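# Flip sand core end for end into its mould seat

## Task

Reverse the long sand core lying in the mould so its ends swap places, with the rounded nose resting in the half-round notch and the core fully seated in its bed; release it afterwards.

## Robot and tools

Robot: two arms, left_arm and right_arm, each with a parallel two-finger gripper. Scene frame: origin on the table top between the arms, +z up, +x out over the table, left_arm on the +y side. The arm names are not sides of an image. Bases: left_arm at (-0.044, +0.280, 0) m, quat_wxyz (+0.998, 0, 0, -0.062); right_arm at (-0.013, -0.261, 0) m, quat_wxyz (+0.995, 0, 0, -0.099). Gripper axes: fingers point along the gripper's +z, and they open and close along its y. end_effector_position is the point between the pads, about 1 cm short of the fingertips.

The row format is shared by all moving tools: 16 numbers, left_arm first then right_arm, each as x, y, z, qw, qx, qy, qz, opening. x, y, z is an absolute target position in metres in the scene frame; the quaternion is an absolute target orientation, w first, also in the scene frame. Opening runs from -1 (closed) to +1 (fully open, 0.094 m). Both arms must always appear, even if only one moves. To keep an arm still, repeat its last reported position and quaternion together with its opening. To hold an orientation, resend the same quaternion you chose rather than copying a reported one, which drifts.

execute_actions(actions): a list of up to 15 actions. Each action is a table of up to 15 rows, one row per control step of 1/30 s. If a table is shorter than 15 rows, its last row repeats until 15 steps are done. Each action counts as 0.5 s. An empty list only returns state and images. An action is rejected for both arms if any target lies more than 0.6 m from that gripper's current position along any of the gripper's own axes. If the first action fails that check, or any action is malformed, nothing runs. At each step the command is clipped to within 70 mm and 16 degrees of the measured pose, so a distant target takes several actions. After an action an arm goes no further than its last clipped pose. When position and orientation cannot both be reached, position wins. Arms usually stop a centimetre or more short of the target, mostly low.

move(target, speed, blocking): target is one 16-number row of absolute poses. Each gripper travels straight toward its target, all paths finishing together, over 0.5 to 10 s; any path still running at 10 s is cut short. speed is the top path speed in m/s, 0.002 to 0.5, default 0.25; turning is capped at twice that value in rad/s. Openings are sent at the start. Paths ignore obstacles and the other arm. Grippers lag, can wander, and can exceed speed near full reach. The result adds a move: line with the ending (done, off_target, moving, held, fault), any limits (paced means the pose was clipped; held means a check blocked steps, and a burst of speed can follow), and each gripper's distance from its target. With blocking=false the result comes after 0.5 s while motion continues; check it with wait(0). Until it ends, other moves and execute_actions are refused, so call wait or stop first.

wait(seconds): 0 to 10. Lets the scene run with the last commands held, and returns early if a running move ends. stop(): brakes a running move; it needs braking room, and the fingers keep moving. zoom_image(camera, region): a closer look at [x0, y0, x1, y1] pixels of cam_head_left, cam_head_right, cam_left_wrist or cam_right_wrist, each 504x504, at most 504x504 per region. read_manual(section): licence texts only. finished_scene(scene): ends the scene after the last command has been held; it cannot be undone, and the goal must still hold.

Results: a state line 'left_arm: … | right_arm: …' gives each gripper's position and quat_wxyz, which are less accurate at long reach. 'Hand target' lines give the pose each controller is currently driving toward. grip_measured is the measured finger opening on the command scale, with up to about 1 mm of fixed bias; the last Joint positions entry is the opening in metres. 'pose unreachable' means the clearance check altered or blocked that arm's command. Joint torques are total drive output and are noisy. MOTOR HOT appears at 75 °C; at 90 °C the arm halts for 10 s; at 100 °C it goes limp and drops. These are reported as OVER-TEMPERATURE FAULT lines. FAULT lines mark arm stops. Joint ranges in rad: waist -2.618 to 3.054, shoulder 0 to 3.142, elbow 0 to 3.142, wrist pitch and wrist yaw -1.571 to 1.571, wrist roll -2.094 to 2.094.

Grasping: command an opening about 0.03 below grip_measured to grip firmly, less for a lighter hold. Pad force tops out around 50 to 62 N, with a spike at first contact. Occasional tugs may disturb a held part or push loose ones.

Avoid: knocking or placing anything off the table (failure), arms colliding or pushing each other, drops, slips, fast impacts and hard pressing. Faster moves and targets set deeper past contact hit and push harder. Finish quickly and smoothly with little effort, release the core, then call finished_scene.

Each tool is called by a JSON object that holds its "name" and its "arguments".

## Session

{"name": "execute_actions", "arguments": {"actions": []}}

Scene clock: 0.00 s.
left_arm: end_effector_position=(+0.5450, +0.5912, +0.3406) grip_measured=+1.000 end_effector_quat_wxyz=(+0.632, -0.137, +0.642, +0.412) | right_arm: end_effector_position=(+0.3243, -0.1854, +0.2148) grip_measured=+1.000 end_effector_quat_wxyz=(+0.099, -0.451, +0.886, -0.050)
Joint positions: left_arm=[ 0.502  2.222  1.89   0.483 -0.405  0.428  0.094] | right_arm=[ 0.445  1.692  1.761 -1.423  0.053 -0.701  0.094]
Joint velocities: left_arm=[ 0.012  0.007 -0.002 -0.066  0.051  0.007  0.   ] | right_arm=[ 0.012  0.002  0.007 -0.051 -0.007 -0.037  0.   ]
Joint torques (N m, as the arm reports them, + toward a larger angle): no reading
Motor temperatures (°C, as the motors report them): left_arm=[21 25 24 25 25 23] | right_arm=[22 22 23 24 25 23]
Hand target (left_arm): +0.542, +0.590, +0.355; +0.641, -0.139, +0.632, +0.413
Hand target (right_arm): +0.326, -0.184, +0.222; +0.114, -0.449, +0.885, -0.052
camera_calibration (this result's frames):
cam_left_wrist: T_world_to_cam=[[0.687032, -0.69131, -0.223781, 0.105973], [-0.3947, -0.0964776, -0.913731, 0.62182], [0.610081, 0.716089, -0.339143, -0.53913], [0, 0, 0, 1]] pos_world=[0.501538, 0.519317, 0.409049]
cam_right_wrist: T_world_to_cam=[[0.622719, -0.776558, 0.0958069, -0.358626], [-0.71849, -0.51903, 0.463012, 0.0647573], [-0.309829, -0.357163, -0.881159, 0.323237], [0, 0, 0, 1]] pos_world=[0.369999, -0.129435, 0.289199]

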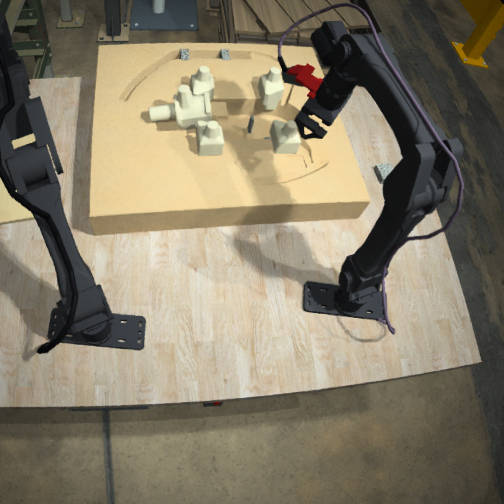

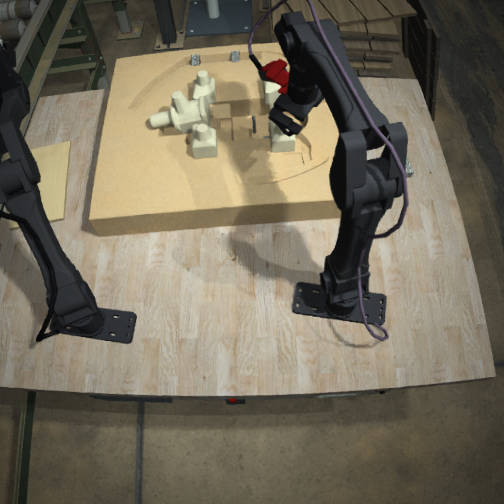

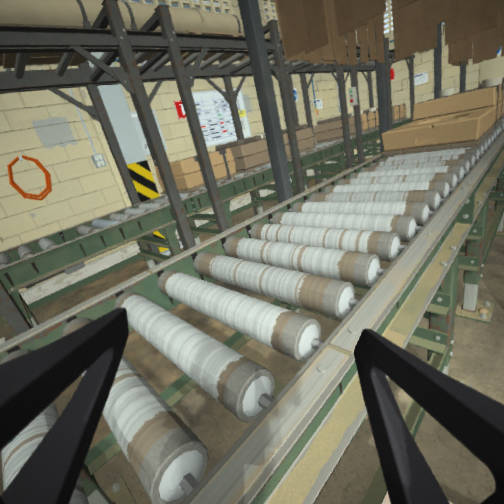

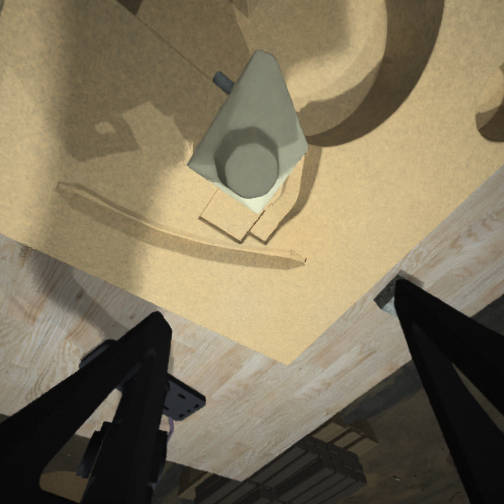

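{"name": "zoom_image", "arguments": {"camera": "cam_head_left", "region": [90, 40, 330, 240]}}

{"name": "zoom_image", "arguments": {"camera": "cam_head_right", "region": [90, 40, 330, 240]}}

Region (90, 40, 330, 240) of cam_head_left's 504x504 image, scaled by 2.100, with more detail than that image has.

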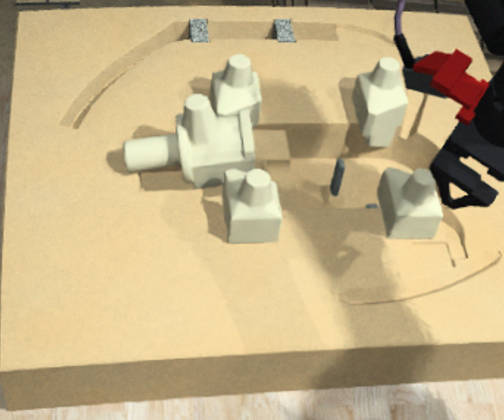

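Region (90, 40, 330, 240) of cam_head_right's 504x504 image, scaled by 2.100, with more detail than that image has.

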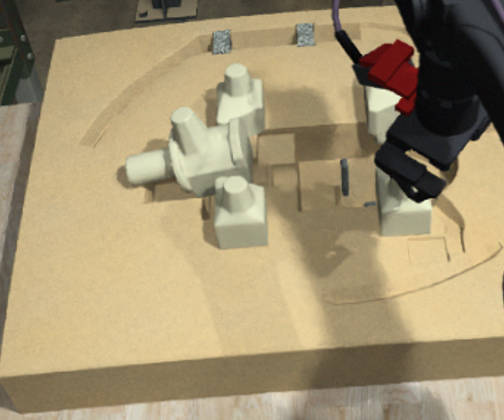

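{"name": "move", "arguments": {"target": [0.42,0.10,0.30, 0.355,0.117,0.9265,-0.046, 0.3, 0.326,-0.184,0.222, 0.114,-0.449,0.885,-0.052, 1], "speed": 0.3}}

Scene clock: 7.10 s.
left_arm: end_effector_position=(+0.4177, +0.1013, +0.2898) grip_measured=+0.302 end_effector_quat_wxyz=(+0.356, +0.119, +0.925, -0.054) | right_arm: end_effector_position=(+0.3243, -0.1854, +0.2148) grip_measured=+1.000 end_effector_quat_wxyz=(+0.099, -0.451, +0.886, -0.050)
Joint positions: left_arm=[-0.277  1.878  2.062 -1.023 -0.081 -0.113  0.061] | right_arm=[ 0.445  1.692  1.761 -1.423  0.053 -0.701  0.094]
Joint velocities: left_arm=[ 0.012 -0.007 -0.017 -0.066 -0.051  0.007  0.001] | right_arm=[-0.022  0.002 -0.002  0.051  0.066 -0.066  0.   ]
Joint torques (N m, as the arm reports them, + toward a larger angle): left_arm=[ 0.06 -7.48  9.3   1.31  0.03 -0.04] | right_arm=[ 0.11 -9.66  7.21  1.04  0.    0.05]
Motor temperatures (°C, as the motors report them): left_arm=[21 26 25 26 25 23] | right_arm=[22 24 23 25 25 23]
Hand target (left_arm): +0.419, +0.100, +0.297; +0.361, +0.116, +0.923, -0.059
Hand target (right_arm): +0.326, -0.184, +0.222; +0.114, -0.449, +0.885, -0.052
Off the commanded pose (left_arm): 0.011 m, 1 deg.
Off the commanded pose (right_arm): 0.008 m, 2 deg.
move: off_target (left_arm)
camera_calibration (this result's frames):
cam_left_wrist: T_world_to_cam=[[-0.175035, -0.97459, 0.139774, 0.126732], [-0.961394, 0.138569, -0.237739, 0.494877], [0.212329, -0.175991, -0.96122, 0.308908], [0, 0, 0, 1]] pos_world=[0.432364, 0.109303, 0.396865]
cam_right_wrist: T_world_to_cam=[[0.622719, -0.776558, 0.0958069, -0.358626], [-0.71849, -0.51903, 0.463012, 0.0647573], [-0.309829, -0.357163, -0.881159, 0.323237], [0, 0, 0, 1]] pos_world=[0.369999, -0.129435, 0.289199]

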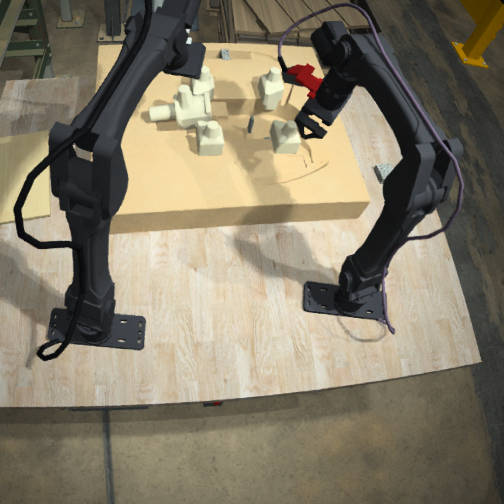

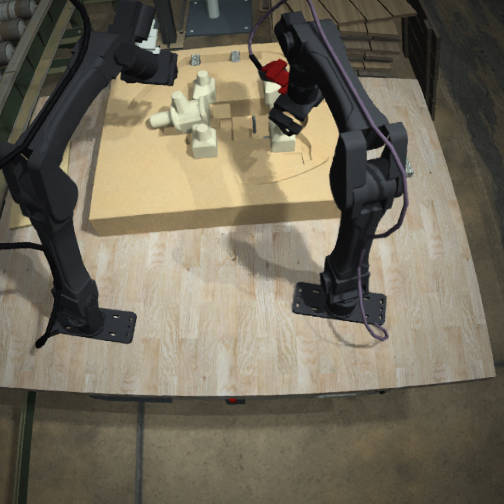

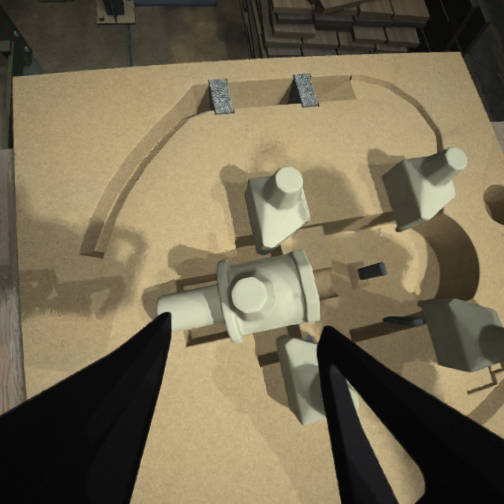

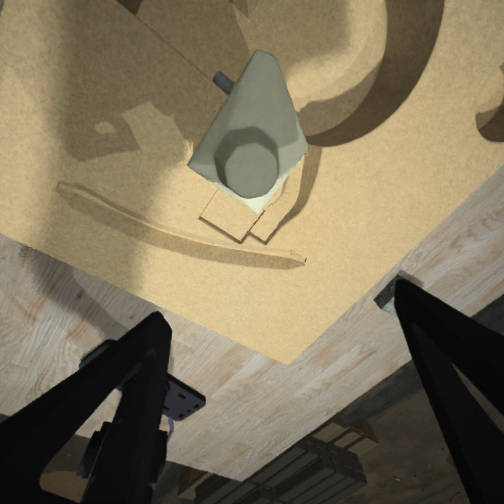

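{"name": "zoom_image", "arguments": {"camera": "cam_left_wrist", "region": [140, 200, 380, 380]}}

Region (140, 200, 380, 380) of cam_left_wrist's 504x504 image, scaled by 2.100, with more detail than that image has; it fills the top 378 rows of this view, and the rest is white.

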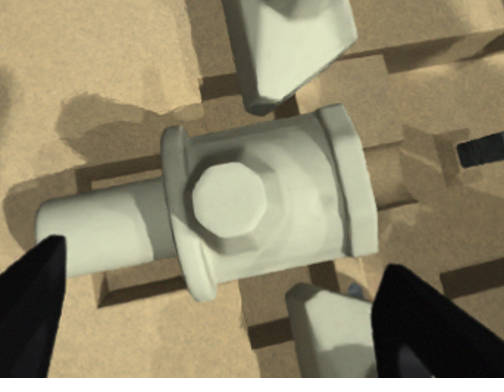

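{"name": "move", "arguments": {"target": [0.442,0.079,0.215, 0.3207,0.1642,0.9311,-0.0565, 0.3, 0.326,-0.184,0.222, 0.114,-0.449,0.885,-0.052, 1], "speed": 0.12}}

Scene clock: 11.30 s.
left_arm: end_effector_position=(+0.4431, +0.0823, +0.2154) grip_measured=+0.302 end_effector_quat_wxyz=(+0.317, +0.158, +0.933, -0.054) | right_arm: end_effector_position=(+0.3243, -0.1854, +0.2148) grip_measured=+1.000 end_effector_quat_wxyz=(+0.099, -0.451, +0.886, -0.050)
Joint positions: left_arm=[-0.277  1.994  1.966 -0.888 -0.039 -0.051  0.061] | right_arm=[ 0.445  1.692  1.761 -1.423  0.053 -0.701  0.094]
Joint velocities: left_arm=[-0.002  0.002 -0.002  0.007 -0.007  0.066  0.001] | right_arm=[ 0.012 -0.007 -0.017  0.007 -0.037 -0.007  0.   ]
Joint torques (N m, as the arm reports them, + toward a larger angle): left_arm=[-0.45 -9.2   6.04  1.44  0.03  0.03] | right_arm=[ 0.29 -9.63  7.24  1.07  0.04  0.1 ]
Motor temperatures (°C, as the motors report them): left_arm=[21 27 25 26 25 23] | right_arm=[22 24 23 25 25 23]
Hand target (left_arm): +0.443, +0.078, +0.215; +0.321, +0.164, +0.931, -0.057
Hand target (right_arm): +0.326, -0.184, +0.222; +0.114, -0.449, +0.885, -0.052
Off the commanded pose (left_arm): 0.004 m, 1 deg.
Off the commanded pose (right_arm): 0.008 m, 2 deg.
move: done
camera_calibration (this result's frames):
cam_left_wrist: T_world_to_cam=[[-0.238359, -0.964027, 0.117629, 0.155072], [-0.962416, 0.218237, -0.161644, 0.481807], [0.130158, -0.151737, -0.979814, 0.267124], [0, 0, 0, 1]] pos_world=[0.465893, 0.0848785, 0.321372]
cam_right_wrist: T_world_to_cam=[[0.622719, -0.776558, 0.0958069, -0.358626], [-0.71849, -0.51903, 0.463012, 0.0647573], [-0.309829, -0.357163, -0.881159, 0.323237], [0, 0, 0, 1]] pos_world=[0.369999, -0.129435, 0.289199]

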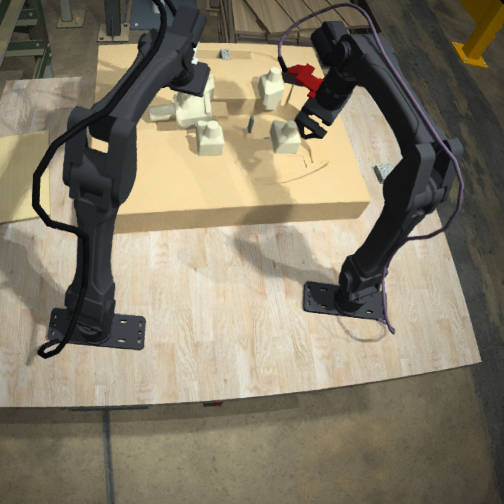

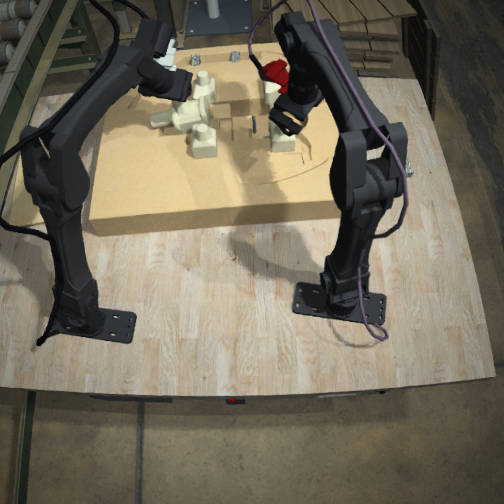

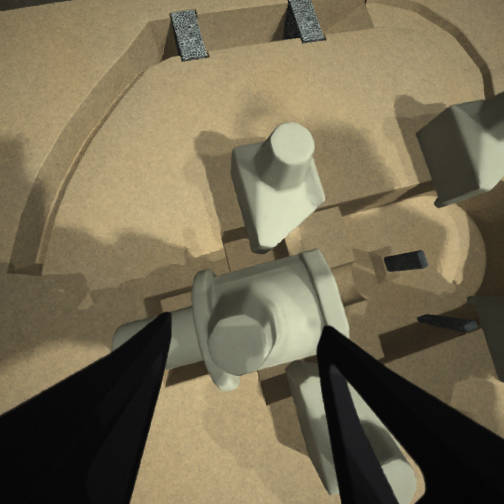

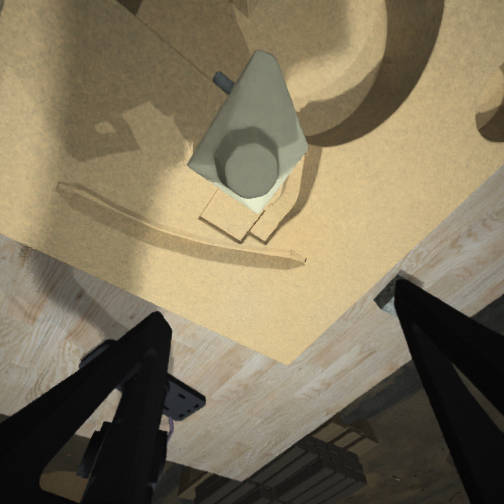

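{"name": "move", "arguments": {"target": [0.443,0.075,0.188, 0.3207,0.1642,0.9311,-0.0565, 0.3, 0.326,-0.184,0.222, 0.114,-0.449,0.885,-0.052, 1], "speed": 0.05}}

Scene clock: 12.70 s.
left_arm: end_effector_position=(+0.4449, +0.0784, +0.1847) grip_measured=+0.302 end_effector_quat_wxyz=(+0.314, +0.161, +0.934, -0.054) | right_arm: end_effector_position=(+0.3243, -0.1854, +0.2148) grip_measured=+1.000 end_effector_quat_wxyz=(+0.099, -0.451, +0.886, -0.050)
Joint positions: left_arm=[-0.282  1.994  1.847 -0.777 -0.038 -0.05   0.061] | right_arm=[ 0.445  1.692  1.761 -1.423  0.053 -0.701  0.094]
Joint velocities: left_arm=[-0.012 -0.007  0.007 -0.007  0.007  0.081 -0.   ] | right_arm=[ 0.007 -0.007 -0.007 -0.051  0.022 -0.081  0.   ]
Joint torques (N m, as the arm reports them, + toward a larger angle): left_arm=[-0.76 -9.86  5.93  1.42 -0.04  0.01] | right_arm=[ 0.28 -9.48  7.18  1.03 -0.01  0.08]
Motor temperatures (°C, as the motors report them): left_arm=[21 27 25 26 25 23] | right_arm=[22 24 24 25 25 23]
Hand target (left_arm): +0.444, +0.075, +0.188; +0.321, +0.164, +0.931, -0.057
Hand target (right_arm): +0.326, -0.184, +0.222; +0.114, -0.449, +0.885, -0.052
Off the commanded pose (left_arm): 0.005 m, 1 deg.
Off the commanded pose (right_arm): 0.008 m, 2 deg.
move: done
camera_calibration (this result's frames):
cam_left_wrist: T_world_to_cam=[[-0.243535, -0.962889, 0.116337, 0.157808], [-0.962096, 0.224656, -0.154597, 0.477465], [0.122724, -0.149578, -0.981104, 0.23955], [0, 0, 0, 1]] pos_world=[0.4684, 0.0805177, 0.290479]
cam_right_wrist: T_world_to_cam=[[0.622719, -0.776558, 0.0958069, -0.358626], [-0.71849, -0.51903, 0.463012, 0.0647573], [-0.309829, -0.357163, -0.881159, 0.323237], [0, 0, 0, 1]] pos_world=[0.369999, -0.129435, 0.289199]

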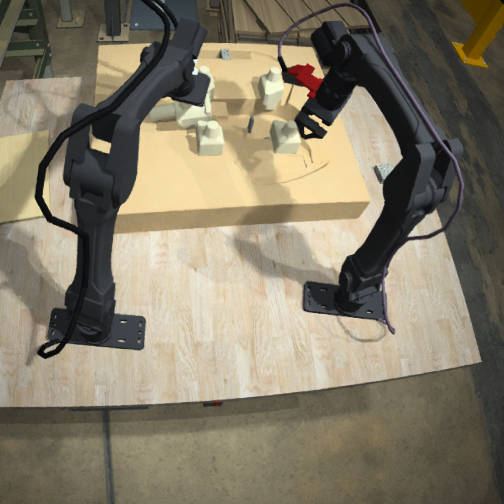

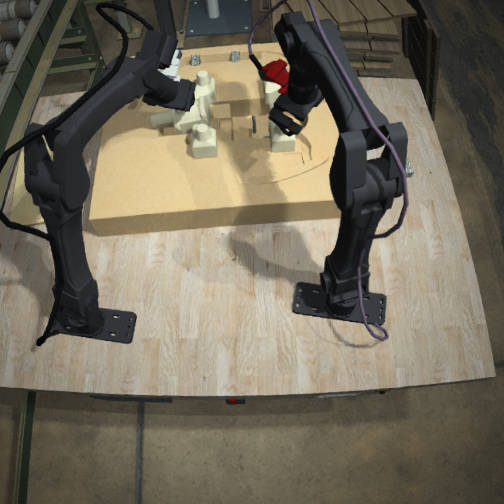

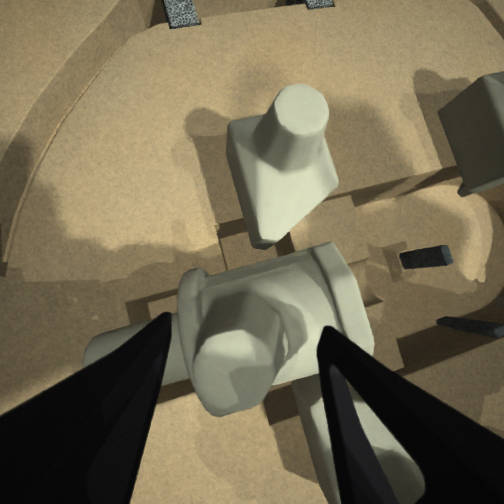

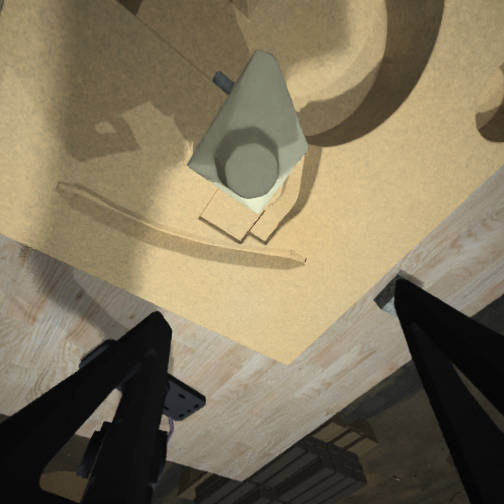

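{"name": "execute_actions", "arguments": {"actions": [[[0.443,0.083,0.189, 0.3207,0.1642,0.9311,-0.0565, 0.1, 0.326,-0.184,0.222, 0.114,-0.449,0.885,-0.052, 1]],[[0.443,0.083,0.189, 0.3207,0.1642,0.9311,-0.0565, -0.1, 0.326,-0.184,0.222, 0.114,-0.449,0.885,-0.052, 1],[0.443,0.083,0.189, 0.3207,0.1642,0.9311,-0.0565, -0.13, 0.326,-0.184,0.222, 0.114,-0.449,0.885,-0.052, 1],[0.443,0.083,0.189, 0.3207,0.1642,0.9311,-0.0565, -0.16, 0.326,-0.184,0.222, 0.114,-0.449,0.885,-0.052, 1],[0.443,0.083,0.189, 0.3207,0.1642,0.9311,-0.0565, -0.18, 0.326,-0.184,0.222, 0.114,-0.449,0.885,-0.052, 1],[0.443,0.083,0.189, 0.3207,0.1642,0.9311,-0.0565, -0.20, 0.326,-0.184,0.222, 0.114,-0.449,0.885,-0.052, 1],[0.443,0.083,0.189, 0.3207,0.1642,0.9311,-0.0565, -0.22, 0.326,-0.184,0.222, 0.114,-0.449,0.885,-0.052, 1],[0.443,0.083,0.189, 0.3207,0.1642,0.9311,-0.0565, -0.24, 0.326,-0.184,0.222, 0.114,-0.449,0.885,-0.052, 1],[0.443,0.083,0.189, 0.3207,0.1642,0.9311,-0.0565, -0.26, 0.326,-0.184,0.222, 0.114,-0.449,0.885,-0.052, 1],[0.443,0.083,0.189, 0.3207,0.1642,0.9311,-0.0565, -0.28, 0.326,-0.184,0.222, 0.114,-0.449,0.885,-0.052, 1],[0.443,0.083,0.189, 0.3207,0.1642,0.9311,-0.0565, -0.30, 0.326,-0.184,0.222, 0.114,-0.449,0.885,-0.052, 1],[0.443,0.083,0.189, 0.3207,0.1642,0.9311,-0.0565, -0.32, 0.326,-0.184,0.222, 0.114,-0.449,0.885,-0.052, 1],[0.443,0.083,0.189, 0.3207,0.1642,0.9311,-0.0565, -0.34, 0.326,-0.184,0.222, 0.114,-0.449,0.885,-0.052, 1],[0.443,0.083,0.189, 0.3207,0.1642,0.9311,-0.0565, -0.36, 0.326,-0.184,0.222, 0.114,-0.449,0.885,-0.052, 1]],[[0.443,0.083,0.189, 0.3207,0.1642,0.9311,-0.0565, -0.36, 0.326,-0.184,0.222, 0.114,-0.449,0.885,-0.052, 1]]]}}

Scene clock: 15.00 s.
left_arm: end_effector_position=(+0.4443, +0.0793, +0.1791) grip_measured=-0.181 end_effector_quat_wxyz=(+0.311, +0.166, +0.934, -0.054) | right_arm: end_effector_position=(+0.3243, -0.1854, +0.2148) grip_measured=+1.000 end_effector_quat_wxyz=(+0.099, -0.451, +0.886, -0.050)
Joint positions: left_arm=[-0.28   1.994  1.829 -0.765 -0.034 -0.041  0.038] | right_arm=[ 0.445  1.692  1.761 -1.423  0.053 -0.701  0.094]
Joint velocities: left_arm=[ 0.002 -0.002 -0.002 -0.022  0.022 -0.066 -0.001] | right_arm=[-0.012 -0.007 -0.002  0.037 -0.007  0.007  0.   ]
Joint torques (N m, as the arm reports them, + toward a larger angle): left_arm=[  0.71 -10.87   5.77   1.35   0.01   0.04] | right_arm=[ 0.13 -9.56  7.29  1.05  0.    0.07]
Motor temperatures (°C, as the motors report them): left_arm=[21 27 25 27 25 23] | right_arm=[22 25 24 25 25 23]
Hand target (left_arm): +0.443, +0.083, +0.189; +0.321, +0.164, +0.931, -0.056
Hand target (right_arm): +0.326, -0.184, +0.222; +0.114, -0.449, +0.885, -0.052
Off the commanded pose (left_arm): 0.011 m, 1 deg.
Off the commanded pose (right_arm): 0.008 m, 2 deg.
camera_calibration (this result's frames):
cam_left_wrist: T_world_to_cam=[[-0.250219, -0.961477, 0.113804, 0.162429], [-0.961211, 0.232606, -0.148216, 0.473647], [0.116035, -0.146477, -0.982385, 0.237219], [0, 0, 0, 1]] pos_world=[0.468391, 0.0807452, 0.284757]
cam_right_wrist: T_world_to_cam=[[0.622719, -0.776558, 0.0958069, -0.358626], [-0.71849, -0.51903, 0.463012, 0.0647573], [-0.309829, -0.357163, -0.881159, 0.323237], [0, 0, 0, 1]] pos_world=[0.369999, -0.129435, 0.289199]

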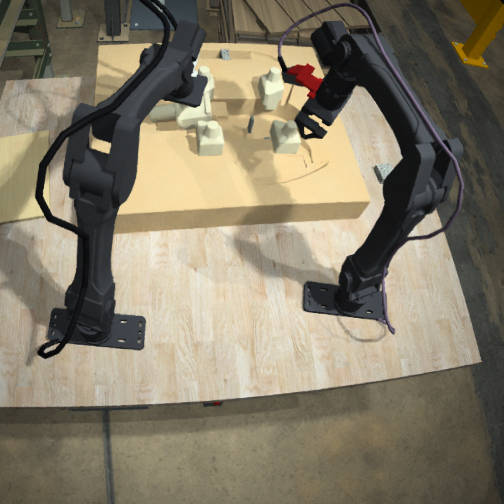

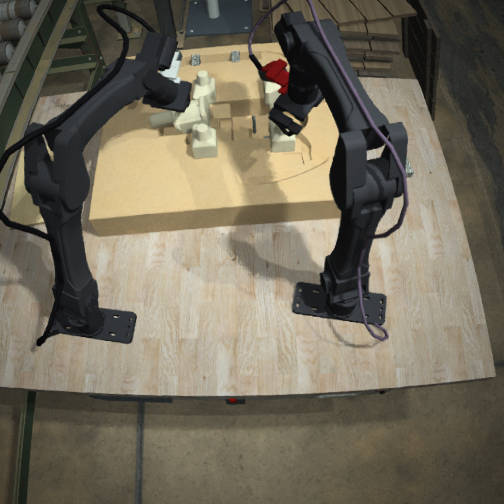

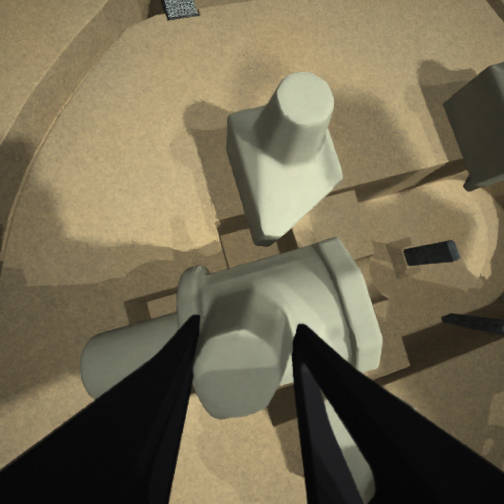

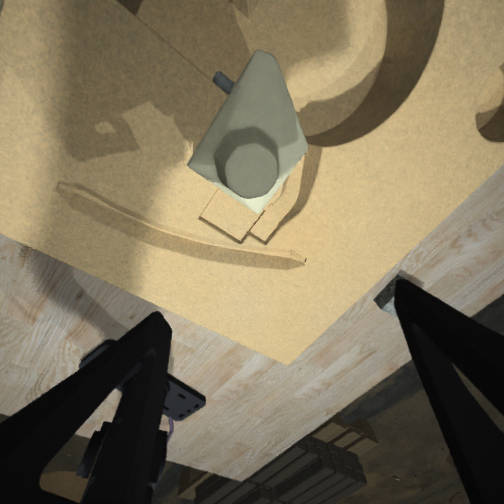

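{"name": "execute_actions", "arguments": {"actions": [[[0.450,0.081,0.205, 0.34,0.163,0.9245,-0.060, -0.36, 0.326,-0.184,0.222, 0.114,-0.449,0.885,-0.052, 1]],[[0.457,0.079,0.221, 0.36,0.162,0.917,-0.0635, -0.36, 0.326,-0.184,0.222, 0.114,-0.449,0.885,-0.052, 1]],[[0.464,0.077,0.237, 0.38,0.160,0.9085,-0.067, -0.36, 0.326,-0.184,0.222, 0.114,-0.449,0.885,-0.052, 1]],[[0.470,0.076,0.252, 0.40,0.159,0.900,-0.0705, -0.36, 0.326,-0.184,0.222, 0.114,-0.449,0.885,-0.052, 1]],[[0.474,0.076,0.265, 0.4162,0.1574,0.8925,-0.0734, -0.36, 0.326,-0.184,0.222, 0.114,-0.449,0.885,-0.052, 1]],[[0.475,0.076,0.278, 0.4162,0.1574,0.8925,-0.0734, -0.36, 0.326,-0.184,0.222, 0.114,-0.449,0.885,-0.052, 1]],[[0.475,0.076,0.285, 0.4162,0.1574,0.8925,-0.0734, -0.36, 0.326,-0.184,0.222, 0.114,-0.449,0.885,-0.052, 1]]]}}

Scene clock: 19.07 s.
left_arm: end_effector_position=(+0.4424, +0.0812, +0.1826) grip_measured=-0.188 end_effector_quat_wxyz=(+0.306, +0.171, +0.935, -0.051) | right_arm: end_effector_position=(+0.3243, -0.1854, +0.2148) grip_measured=+1.000 end_effector_quat_wxyz=(+0.099, -0.451, +0.886, -0.050)
Joint positions: left_arm=[-0.277  1.994  1.848 -0.795 -0.031 -0.029  0.038] | right_arm=[ 0.445  1.692  1.761 -1.423  0.053 -0.701  0.094]
Joint velocities: left_arm=[-0.002 -0.017 -0.002  0.022  0.007 -0.051  0.   ] | right_arm=[ 0.002 -0.017 -0.002 -0.081 -0.066  0.007  0.   ]
Joint torques (N m, as the arm reports them, + toward a larger angle): left_arm=[  0.9  -14.58  11.41   2.06  -0.1    0.02] | right_arm=[ 0.22 -9.59  7.18  1.04  0.06  0.05]
Motor temperatures (°C, as the motors report them): left_arm=[21 28 26 27 25 23] | right_arm=[22 25 24 25 25 23]
Hand target (left_arm): +0.459, +0.081, +0.266; +0.416, +0.158, +0.893, -0.070
Hand target (right_arm): +0.326, -0.184, +0.222; +0.114, -0.449, +0.885, -0.052
Off the commanded pose (left_arm): 0.108 m, 14 deg; position clipped at the last step of the last action.
Off the commanded pose (right_arm): 0.008 m, 2 deg.
camera_calibration (this result's frames):
cam_left_wrist: T_world_to_cam=[[-0.257843, -0.960272, 0.106749, 0.167944], [-0.960216, 0.242416, -0.138637, 0.468901], [0.107251, -0.138249, -0.984573, 0.244731], [0, 0, 0, 1]] pos_world=[0.467301, 0.0814359, 0.288034]
cam_right_wrist: T_world_to_cam=[[0.622719, -0.776558, 0.0958069, -0.358626], [-0.71849, -0.51903, 0.463012, 0.0647573], [-0.309829, -0.357163, -0.881159, 0.323237], [0, 0, 0, 1]] pos_world=[0.369999, -0.129435, 0.289199]

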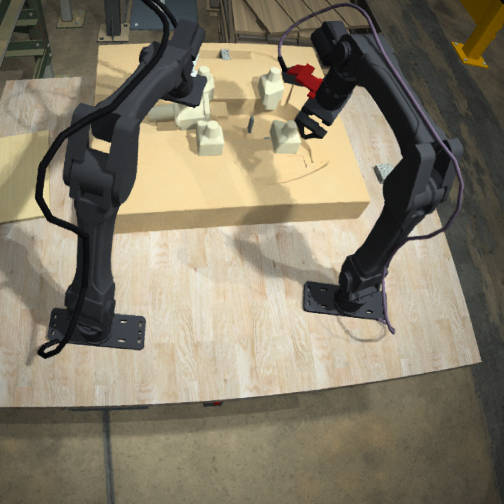

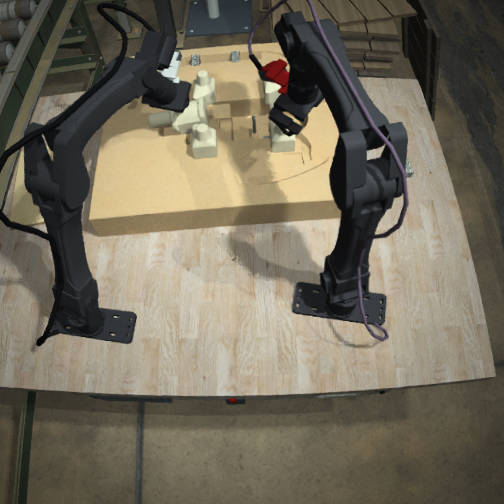

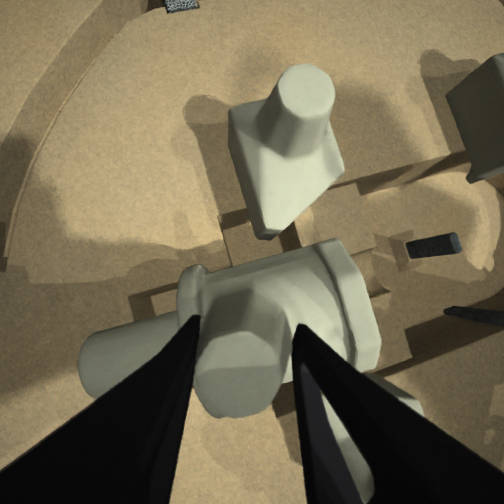

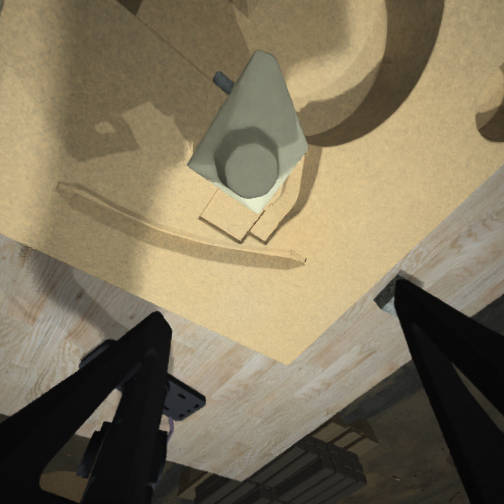

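{"name": "execute_actions", "arguments": {"actions": [[[0.462,0.079,0.29, 0.39,0.1595,0.9045,-0.069, -0.36, 0.326,-0.184,0.222, 0.114,-0.449,0.885,-0.052, 1]],[[0.460,0.079,0.29, 0.37,0.161,0.913,-0.065, -0.36, 0.326,-0.184,0.222, 0.114,-0.449,0.885,-0.052, 1]],[[0.460,0.079,0.29, 0.37,0.161,0.913,-0.065, -0.36, 0.326,-0.184,0.222, 0.114,-0.449,0.885,-0.052, 1]]]}}

Scene clock: 20.90 s.
left_arm: end_effector_position=(+0.4360, +0.0849, +0.2293) grip_measured=-0.202 end_effector_quat_wxyz=(+0.276, +0.173, +0.945, -0.043) | right_arm: end_effector_position=(+0.3243, -0.1854, +0.2148) grip_measured=+1.000 end_effector_quat_wxyz=(+0.099, -0.451, +0.886, -0.050)
Joint positions: left_arm=[-0.276  2.088  2.217 -1.136 -0.033 -0.028  0.037] | right_arm=[ 0.445  1.692  1.761 -1.423  0.053 -0.701  0.094]
Joint velocities: left_arm=[-0.007  0.002  0.002 -0.007  0.11   0.007  0.   ] | right_arm=[-0.012  0.002  0.002  0.037 -0.022  0.022  0.   ]
Joint torques (N m, as the arm reports them, + toward a larger angle): left_arm=[  0.74 -12.8   10.89   1.96  -0.04  -0.03] | right_arm=[ 0.16 -9.63  7.11  1.06 -0.01  0.06]
Motor temperatures (°C, as the motors report them): left_arm=[21 29 26 27 25 23] | right_arm=[22 25 24 25 25 23]
Hand target (left_arm): +0.452, +0.082, +0.292; +0.369, +0.162, +0.913, -0.063
Hand target (right_arm): +0.326, -0.184, +0.222; +0.114, -0.449, +0.885, -0.052
Off the commanded pose (left_arm): 0.066 m, 12 deg.
Off the commanded pose (right_arm): 0.008 m, 2 deg.
camera_calibration (this result's frames):
cam_left_wrist: T_world_to_cam=[[-0.249926, -0.963523, 0.0957131, 0.164225], [-0.967072, 0.243491, -0.0740492, 0.456466], [0.0480428, -0.111068, -0.992651, 0.317306], [0, 0, 0, 1]] pos_world=[0.467236, 0.0823319, 0.333056]
cam_right_wrist: T_world_to_cam=[[0.622719, -0.776558, 0.0958069, -0.358626], [-0.71849, -0.51903, 0.463012, 0.0647573], [-0.309829, -0.357163, -0.881159, 0.323237], [0, 0, 0, 1]] pos_world=[0.369999, -0.129435, 0.289199]

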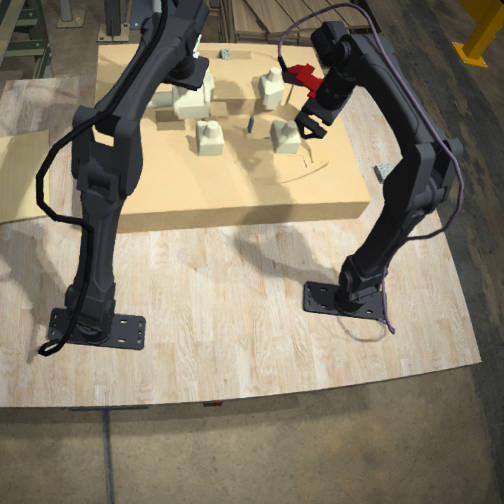

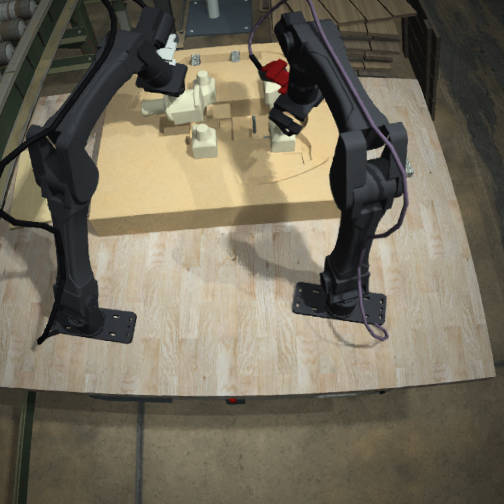

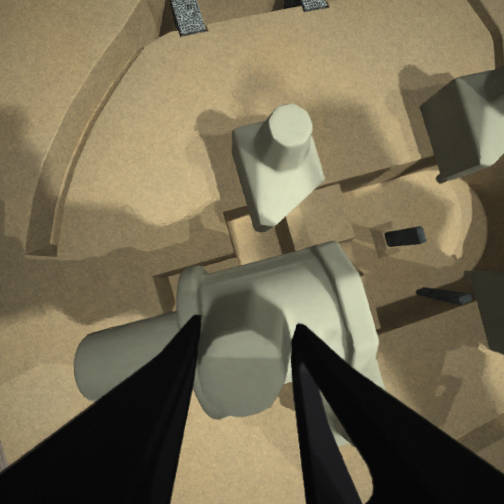

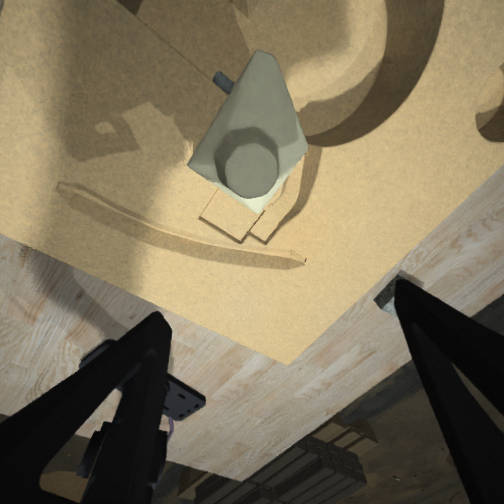

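{"name": "move", "arguments": {"target": [0.45,0.155,0.30, 0.37,0.161,0.913,-0.065, -0.36, 0.326,-0.184,0.222, 0.114,-0.449,0.885,-0.052, 1], "speed": 0.1}}

Scene clock: 22.57 s.
left_arm: end_effector_position=(+0.4314, +0.1627, +0.2392) grip_measured=-0.202 end_effector_quat_wxyz=(+0.271, +0.161, +0.948, -0.046) | right_arm: end_effector_position=(+0.3243, -0.1854, +0.2148) grip_measured=+1.000 end_effector_quat_wxyz=(+0.099, -0.451, +0.886, -0.050)
Joint positions: left_arm=[-0.098  1.974  2.094 -1.137  0.061  0.097  0.037] | right_arm=[ 0.445  1.692  1.761 -1.423  0.053 -0.701  0.094]
Joint velocities: left_arm=[-0.007  0.017  0.007 -0.022  0.007 -0.022  0.001] | right_arm=[ 0.002 -0.002 -0.007  0.051 -0.007 -0.007  0.   ]
Joint torques (N m, as the arm reports them, + toward a larger angle): left_arm=[  0.13 -13.42   8.6    2.     0.24   0.02] | right_arm=[ 0.13 -9.6   7.2   1.06  0.02  0.06]
Motor temperatures (°C, as the motors report them): left_arm=[21 29 26 28 25 23] | right_arm=[22 25 24 25 25 23]
Hand target (left_arm): +0.442, +0.157, +0.302; +0.369, +0.163, +0.913, -0.061
Hand target (right_arm): +0.326, -0.184, +0.222; +0.114, -0.449, +0.885, -0.052
Off the commanded pose (left_arm): 0.064 m, 12 deg.
Off the commanded pose (right_arm): 0.008 m, 2 deg.
move: off_target (left_arm)
camera_calibration (this result's frames):
cam_left_wrist: T_world_to_cam=[[-0.22779, -0.967625, 0.108689, 0.225166], [-0.972983, 0.221883, -0.0638184, 0.437374], [0.0376359, -0.12029, -0.992025, 0.34181], [0, 0, 0, 1]] pos_world=[0.463984, 0.161947, 0.342523]
cam_right_wrist: T_world_to_cam=[[0.622719, -0.776558, 0.0958069, -0.358626], [-0.71849, -0.51903, 0.463012, 0.0647573], [-0.309829, -0.357163, -0.881159, 0.323237], [0, 0, 0, 1]] pos_world=[0.369999, -0.129435, 0.289199]

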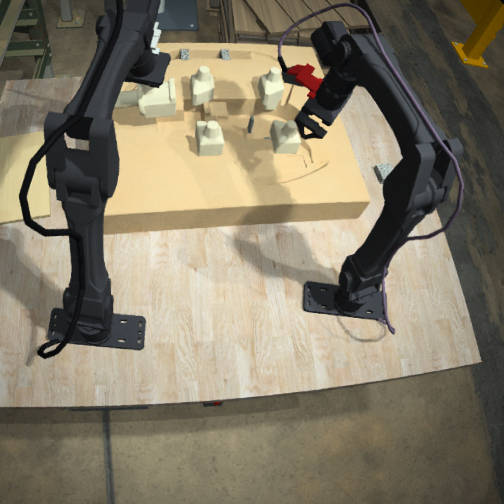

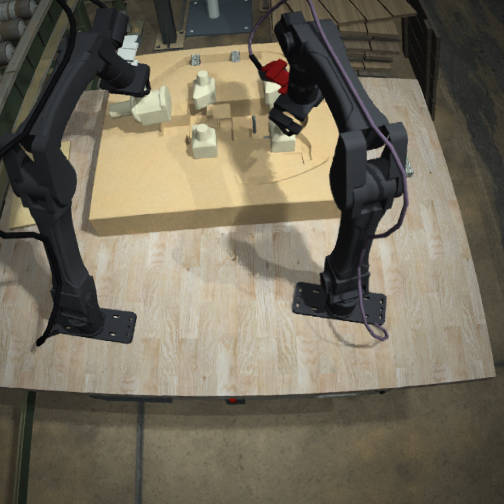

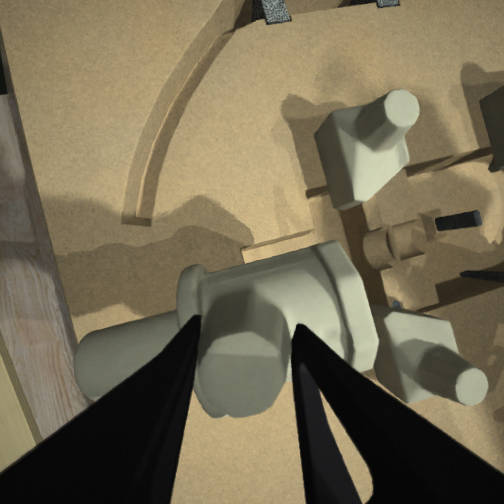

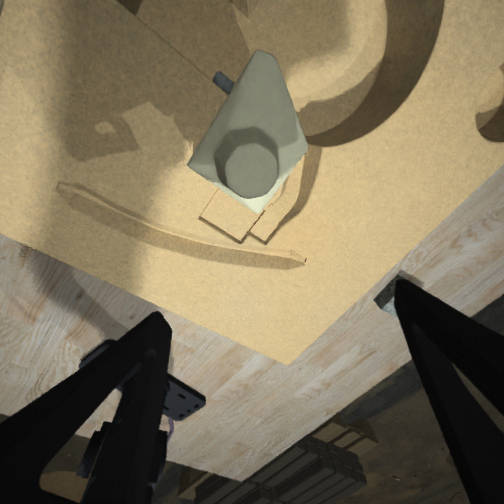

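{"name": "move", "arguments": {"target": [0.085,0.03,0.26, 0.37,0.161,0.913,-0.065, -0.36, 0.326,-0.184,0.222, 0.114,-0.449,0.885,-0.052, 1], "speed": 0.15}}

Scene clock: 27.30 s.
left_arm: end_effector_position=(+0.0689, +0.0433, +0.2255) grip_measured=-0.213 end_effector_quat_wxyz=(+0.306, +0.183, +0.933, -0.038) | right_arm: end_effector_position=(+0.3243, -0.1854, +0.2148) grip_measured=+1.000 end_effector_quat_wxyz=(+0.099, -0.451, +0.886, -0.050)
Joint positions: left_arm=[-1.385  1.276  1.302 -1.335 -0.577 -1.043  0.037] | right_arm=[ 0.445  1.692  1.761 -1.423  0.053 -0.701  0.094]
Joint velocities: left_arm=[-0.007  0.012  0.002  0.007 -0.037  0.007 -0.002] | right_arm=[ 0.027 -0.002  0.002  0.051 -0.007 -0.051  0.   ]
Joint torques (N m, as the arm reports them, + toward a larger angle): left_arm=[-0.65 -3.47 11.39  1.   -1.46 -0.09] | right_arm=[ 0.05 -9.72  7.33  1.06  0.01  0.05]
Motor temperatures (°C, as the motors report them): left_arm=[21 29 26 28 25 23] | right_arm=[22 25 24 25 25 23]
Hand target (left_arm): +0.081, +0.034, +0.256; +0.356, +0.156, +0.919, -0.070
Hand target (right_arm): +0.326, -0.184, +0.222; +0.114, -0.449, +0.885, -0.052
Off the commanded pose (left_arm): 0.040 m, 9 deg.
Off the commanded pose (right_arm): 0.008 m, 2 deg.
move: off_target (left_arm)
camera_calibration (this result's frames):
cam_left_wrist: T_world_to_cam=[[-0.272496, -0.959387, 0.0729517, 0.0392779], [-0.955523, 0.26095, -0.137411, 0.123966], [0.112794, -0.107151, -0.987824, 0.320865], [0, 0, 0, 1]] pos_world=[0.0929636, 0.0397148, 0.331127]
cam_right_wrist: T_world_to_cam=[[0.622719, -0.776558, 0.0958069, -0.358626], [-0.71849, -0.51903, 0.463012, 0.0647573], [-0.309829, -0.357163, -0.881159, 0.323237], [0, 0, 0, 1]] pos_world=[0.369999, -0.129435, 0.289199]

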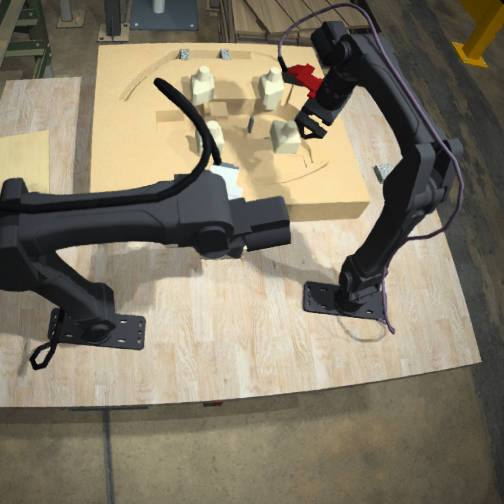

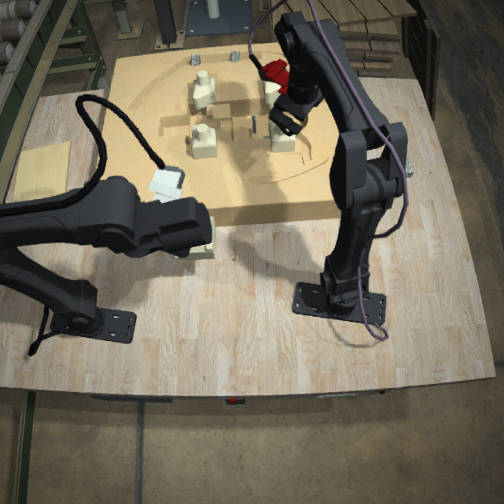

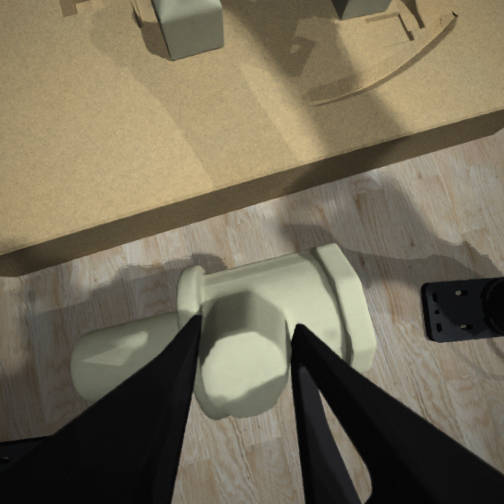

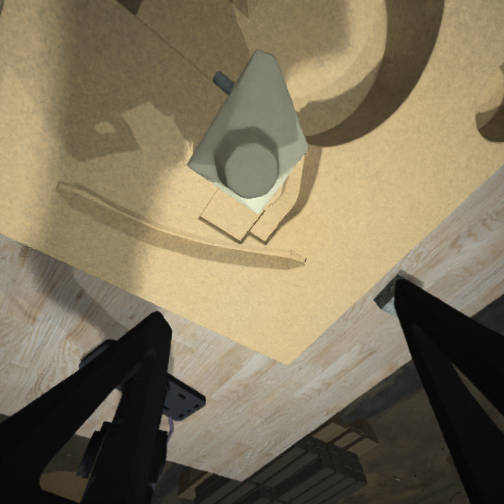

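{"name": "move", "arguments": {"target": [0.085,0.03,0.15, 0.3689,-0.161,0.9131,0.065, -0.36, 0.326,-0.184,0.222, 0.114,-0.449,0.885,-0.052, 1], "speed": 0.12}}

Scene clock: 30.93 s.
left_arm: end_effector_position=(+0.0683, +0.0273, +0.1210) grip_measured=-0.213 end_effector_quat_wxyz=(+0.322, -0.164, +0.930, +0.071) | right_arm: end_effector_position=(+0.3243, -0.1854, +0.2148) grip_measured=+1.000 end_effector_quat_wxyz=(+0.099, -0.451, +0.886, -0.050)
Joint positions: left_arm=[-1.416  1.751  1.31  -1.403 -0.621 -1.977  0.037] | right_arm=[ 0.445  1.692  1.761 -1.423  0.053 -0.701  0.094]
Joint velocities: left_arm=[ 0.002  0.012 -0.012 -0.022 -0.007 -0.081 -0.001] | right_arm=[ 0.002 -0.012  0.002  0.007 -0.022 -0.022  0.   ]
Joint torques (N m, as the arm reports them, + toward a larger angle): left_arm=[ 1.08 -6.93  9.64 -0.55 -1.56 -0.08] | right_arm=[ 0.15 -9.7   7.35  1.05  0.04  0.05]
Motor temperatures (°C, as the motors report them): left_arm=[21 29 26 27 25 23] | right_arm=[22 25 24 25 25 23]
Hand target (left_arm): +0.084, +0.029, +0.147; +0.365, -0.163, +0.914, +0.065
Hand target (right_arm): +0.326, -0.184, +0.222; +0.114, -0.449, +0.885, -0.052
Off the commanded pose (left_arm): 0.034 m, 6 deg.
Off the commanded pose (right_arm): 0.008 m, 2 deg.
move: off_target (left_arm)
camera_calibration (this result's frames):
cam_left_wrist: T_world_to_cam=[[0.433424, -0.896401, 0.0927811, -0.0209749], [-0.878232, -0.443228, -0.179604, 0.132292], [0.20212, -0.00363883, -0.979354, 0.206049], [0, 0, 0, 1]] pos_world=[0.0836272, 0.0405832, 0.227501]
cam_right_wrist: T_world_to_cam=[[0.622719, -0.776558, 0.0958069, -0.358626], [-0.71849, -0.51903, 0.463012, 0.0647573], [-0.309829, -0.357163, -0.881159, 0.323237], [0, 0, 0, 1]] pos_world=[0.369999, -0.129435, 0.289199]

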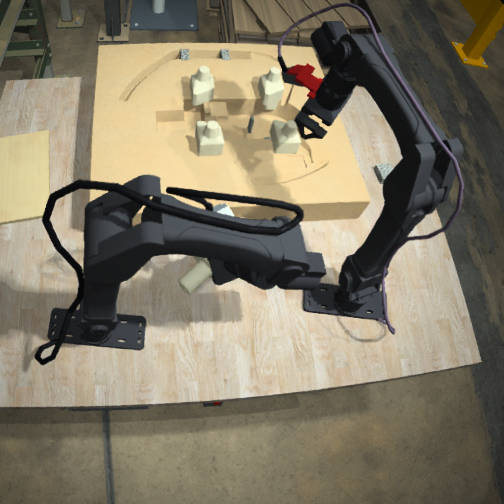

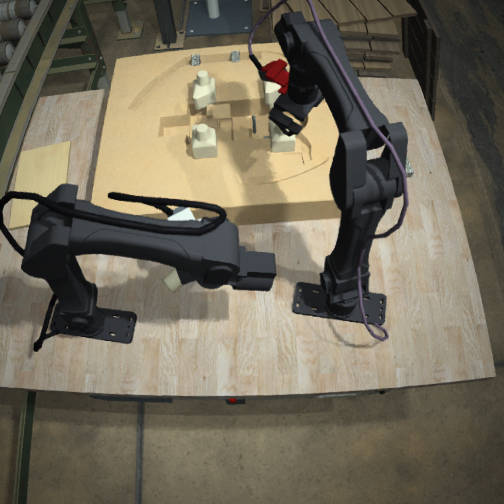

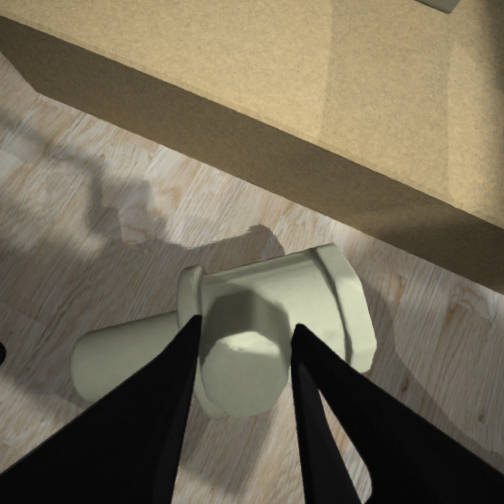

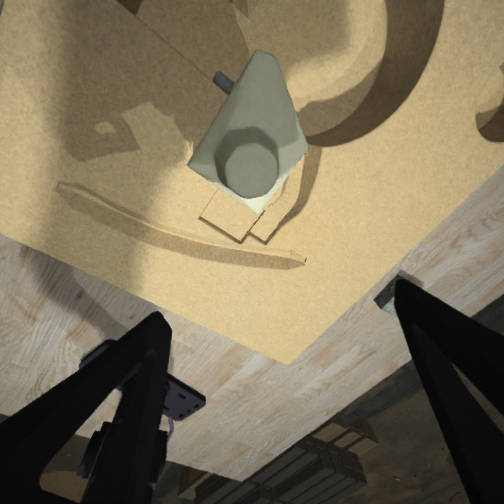

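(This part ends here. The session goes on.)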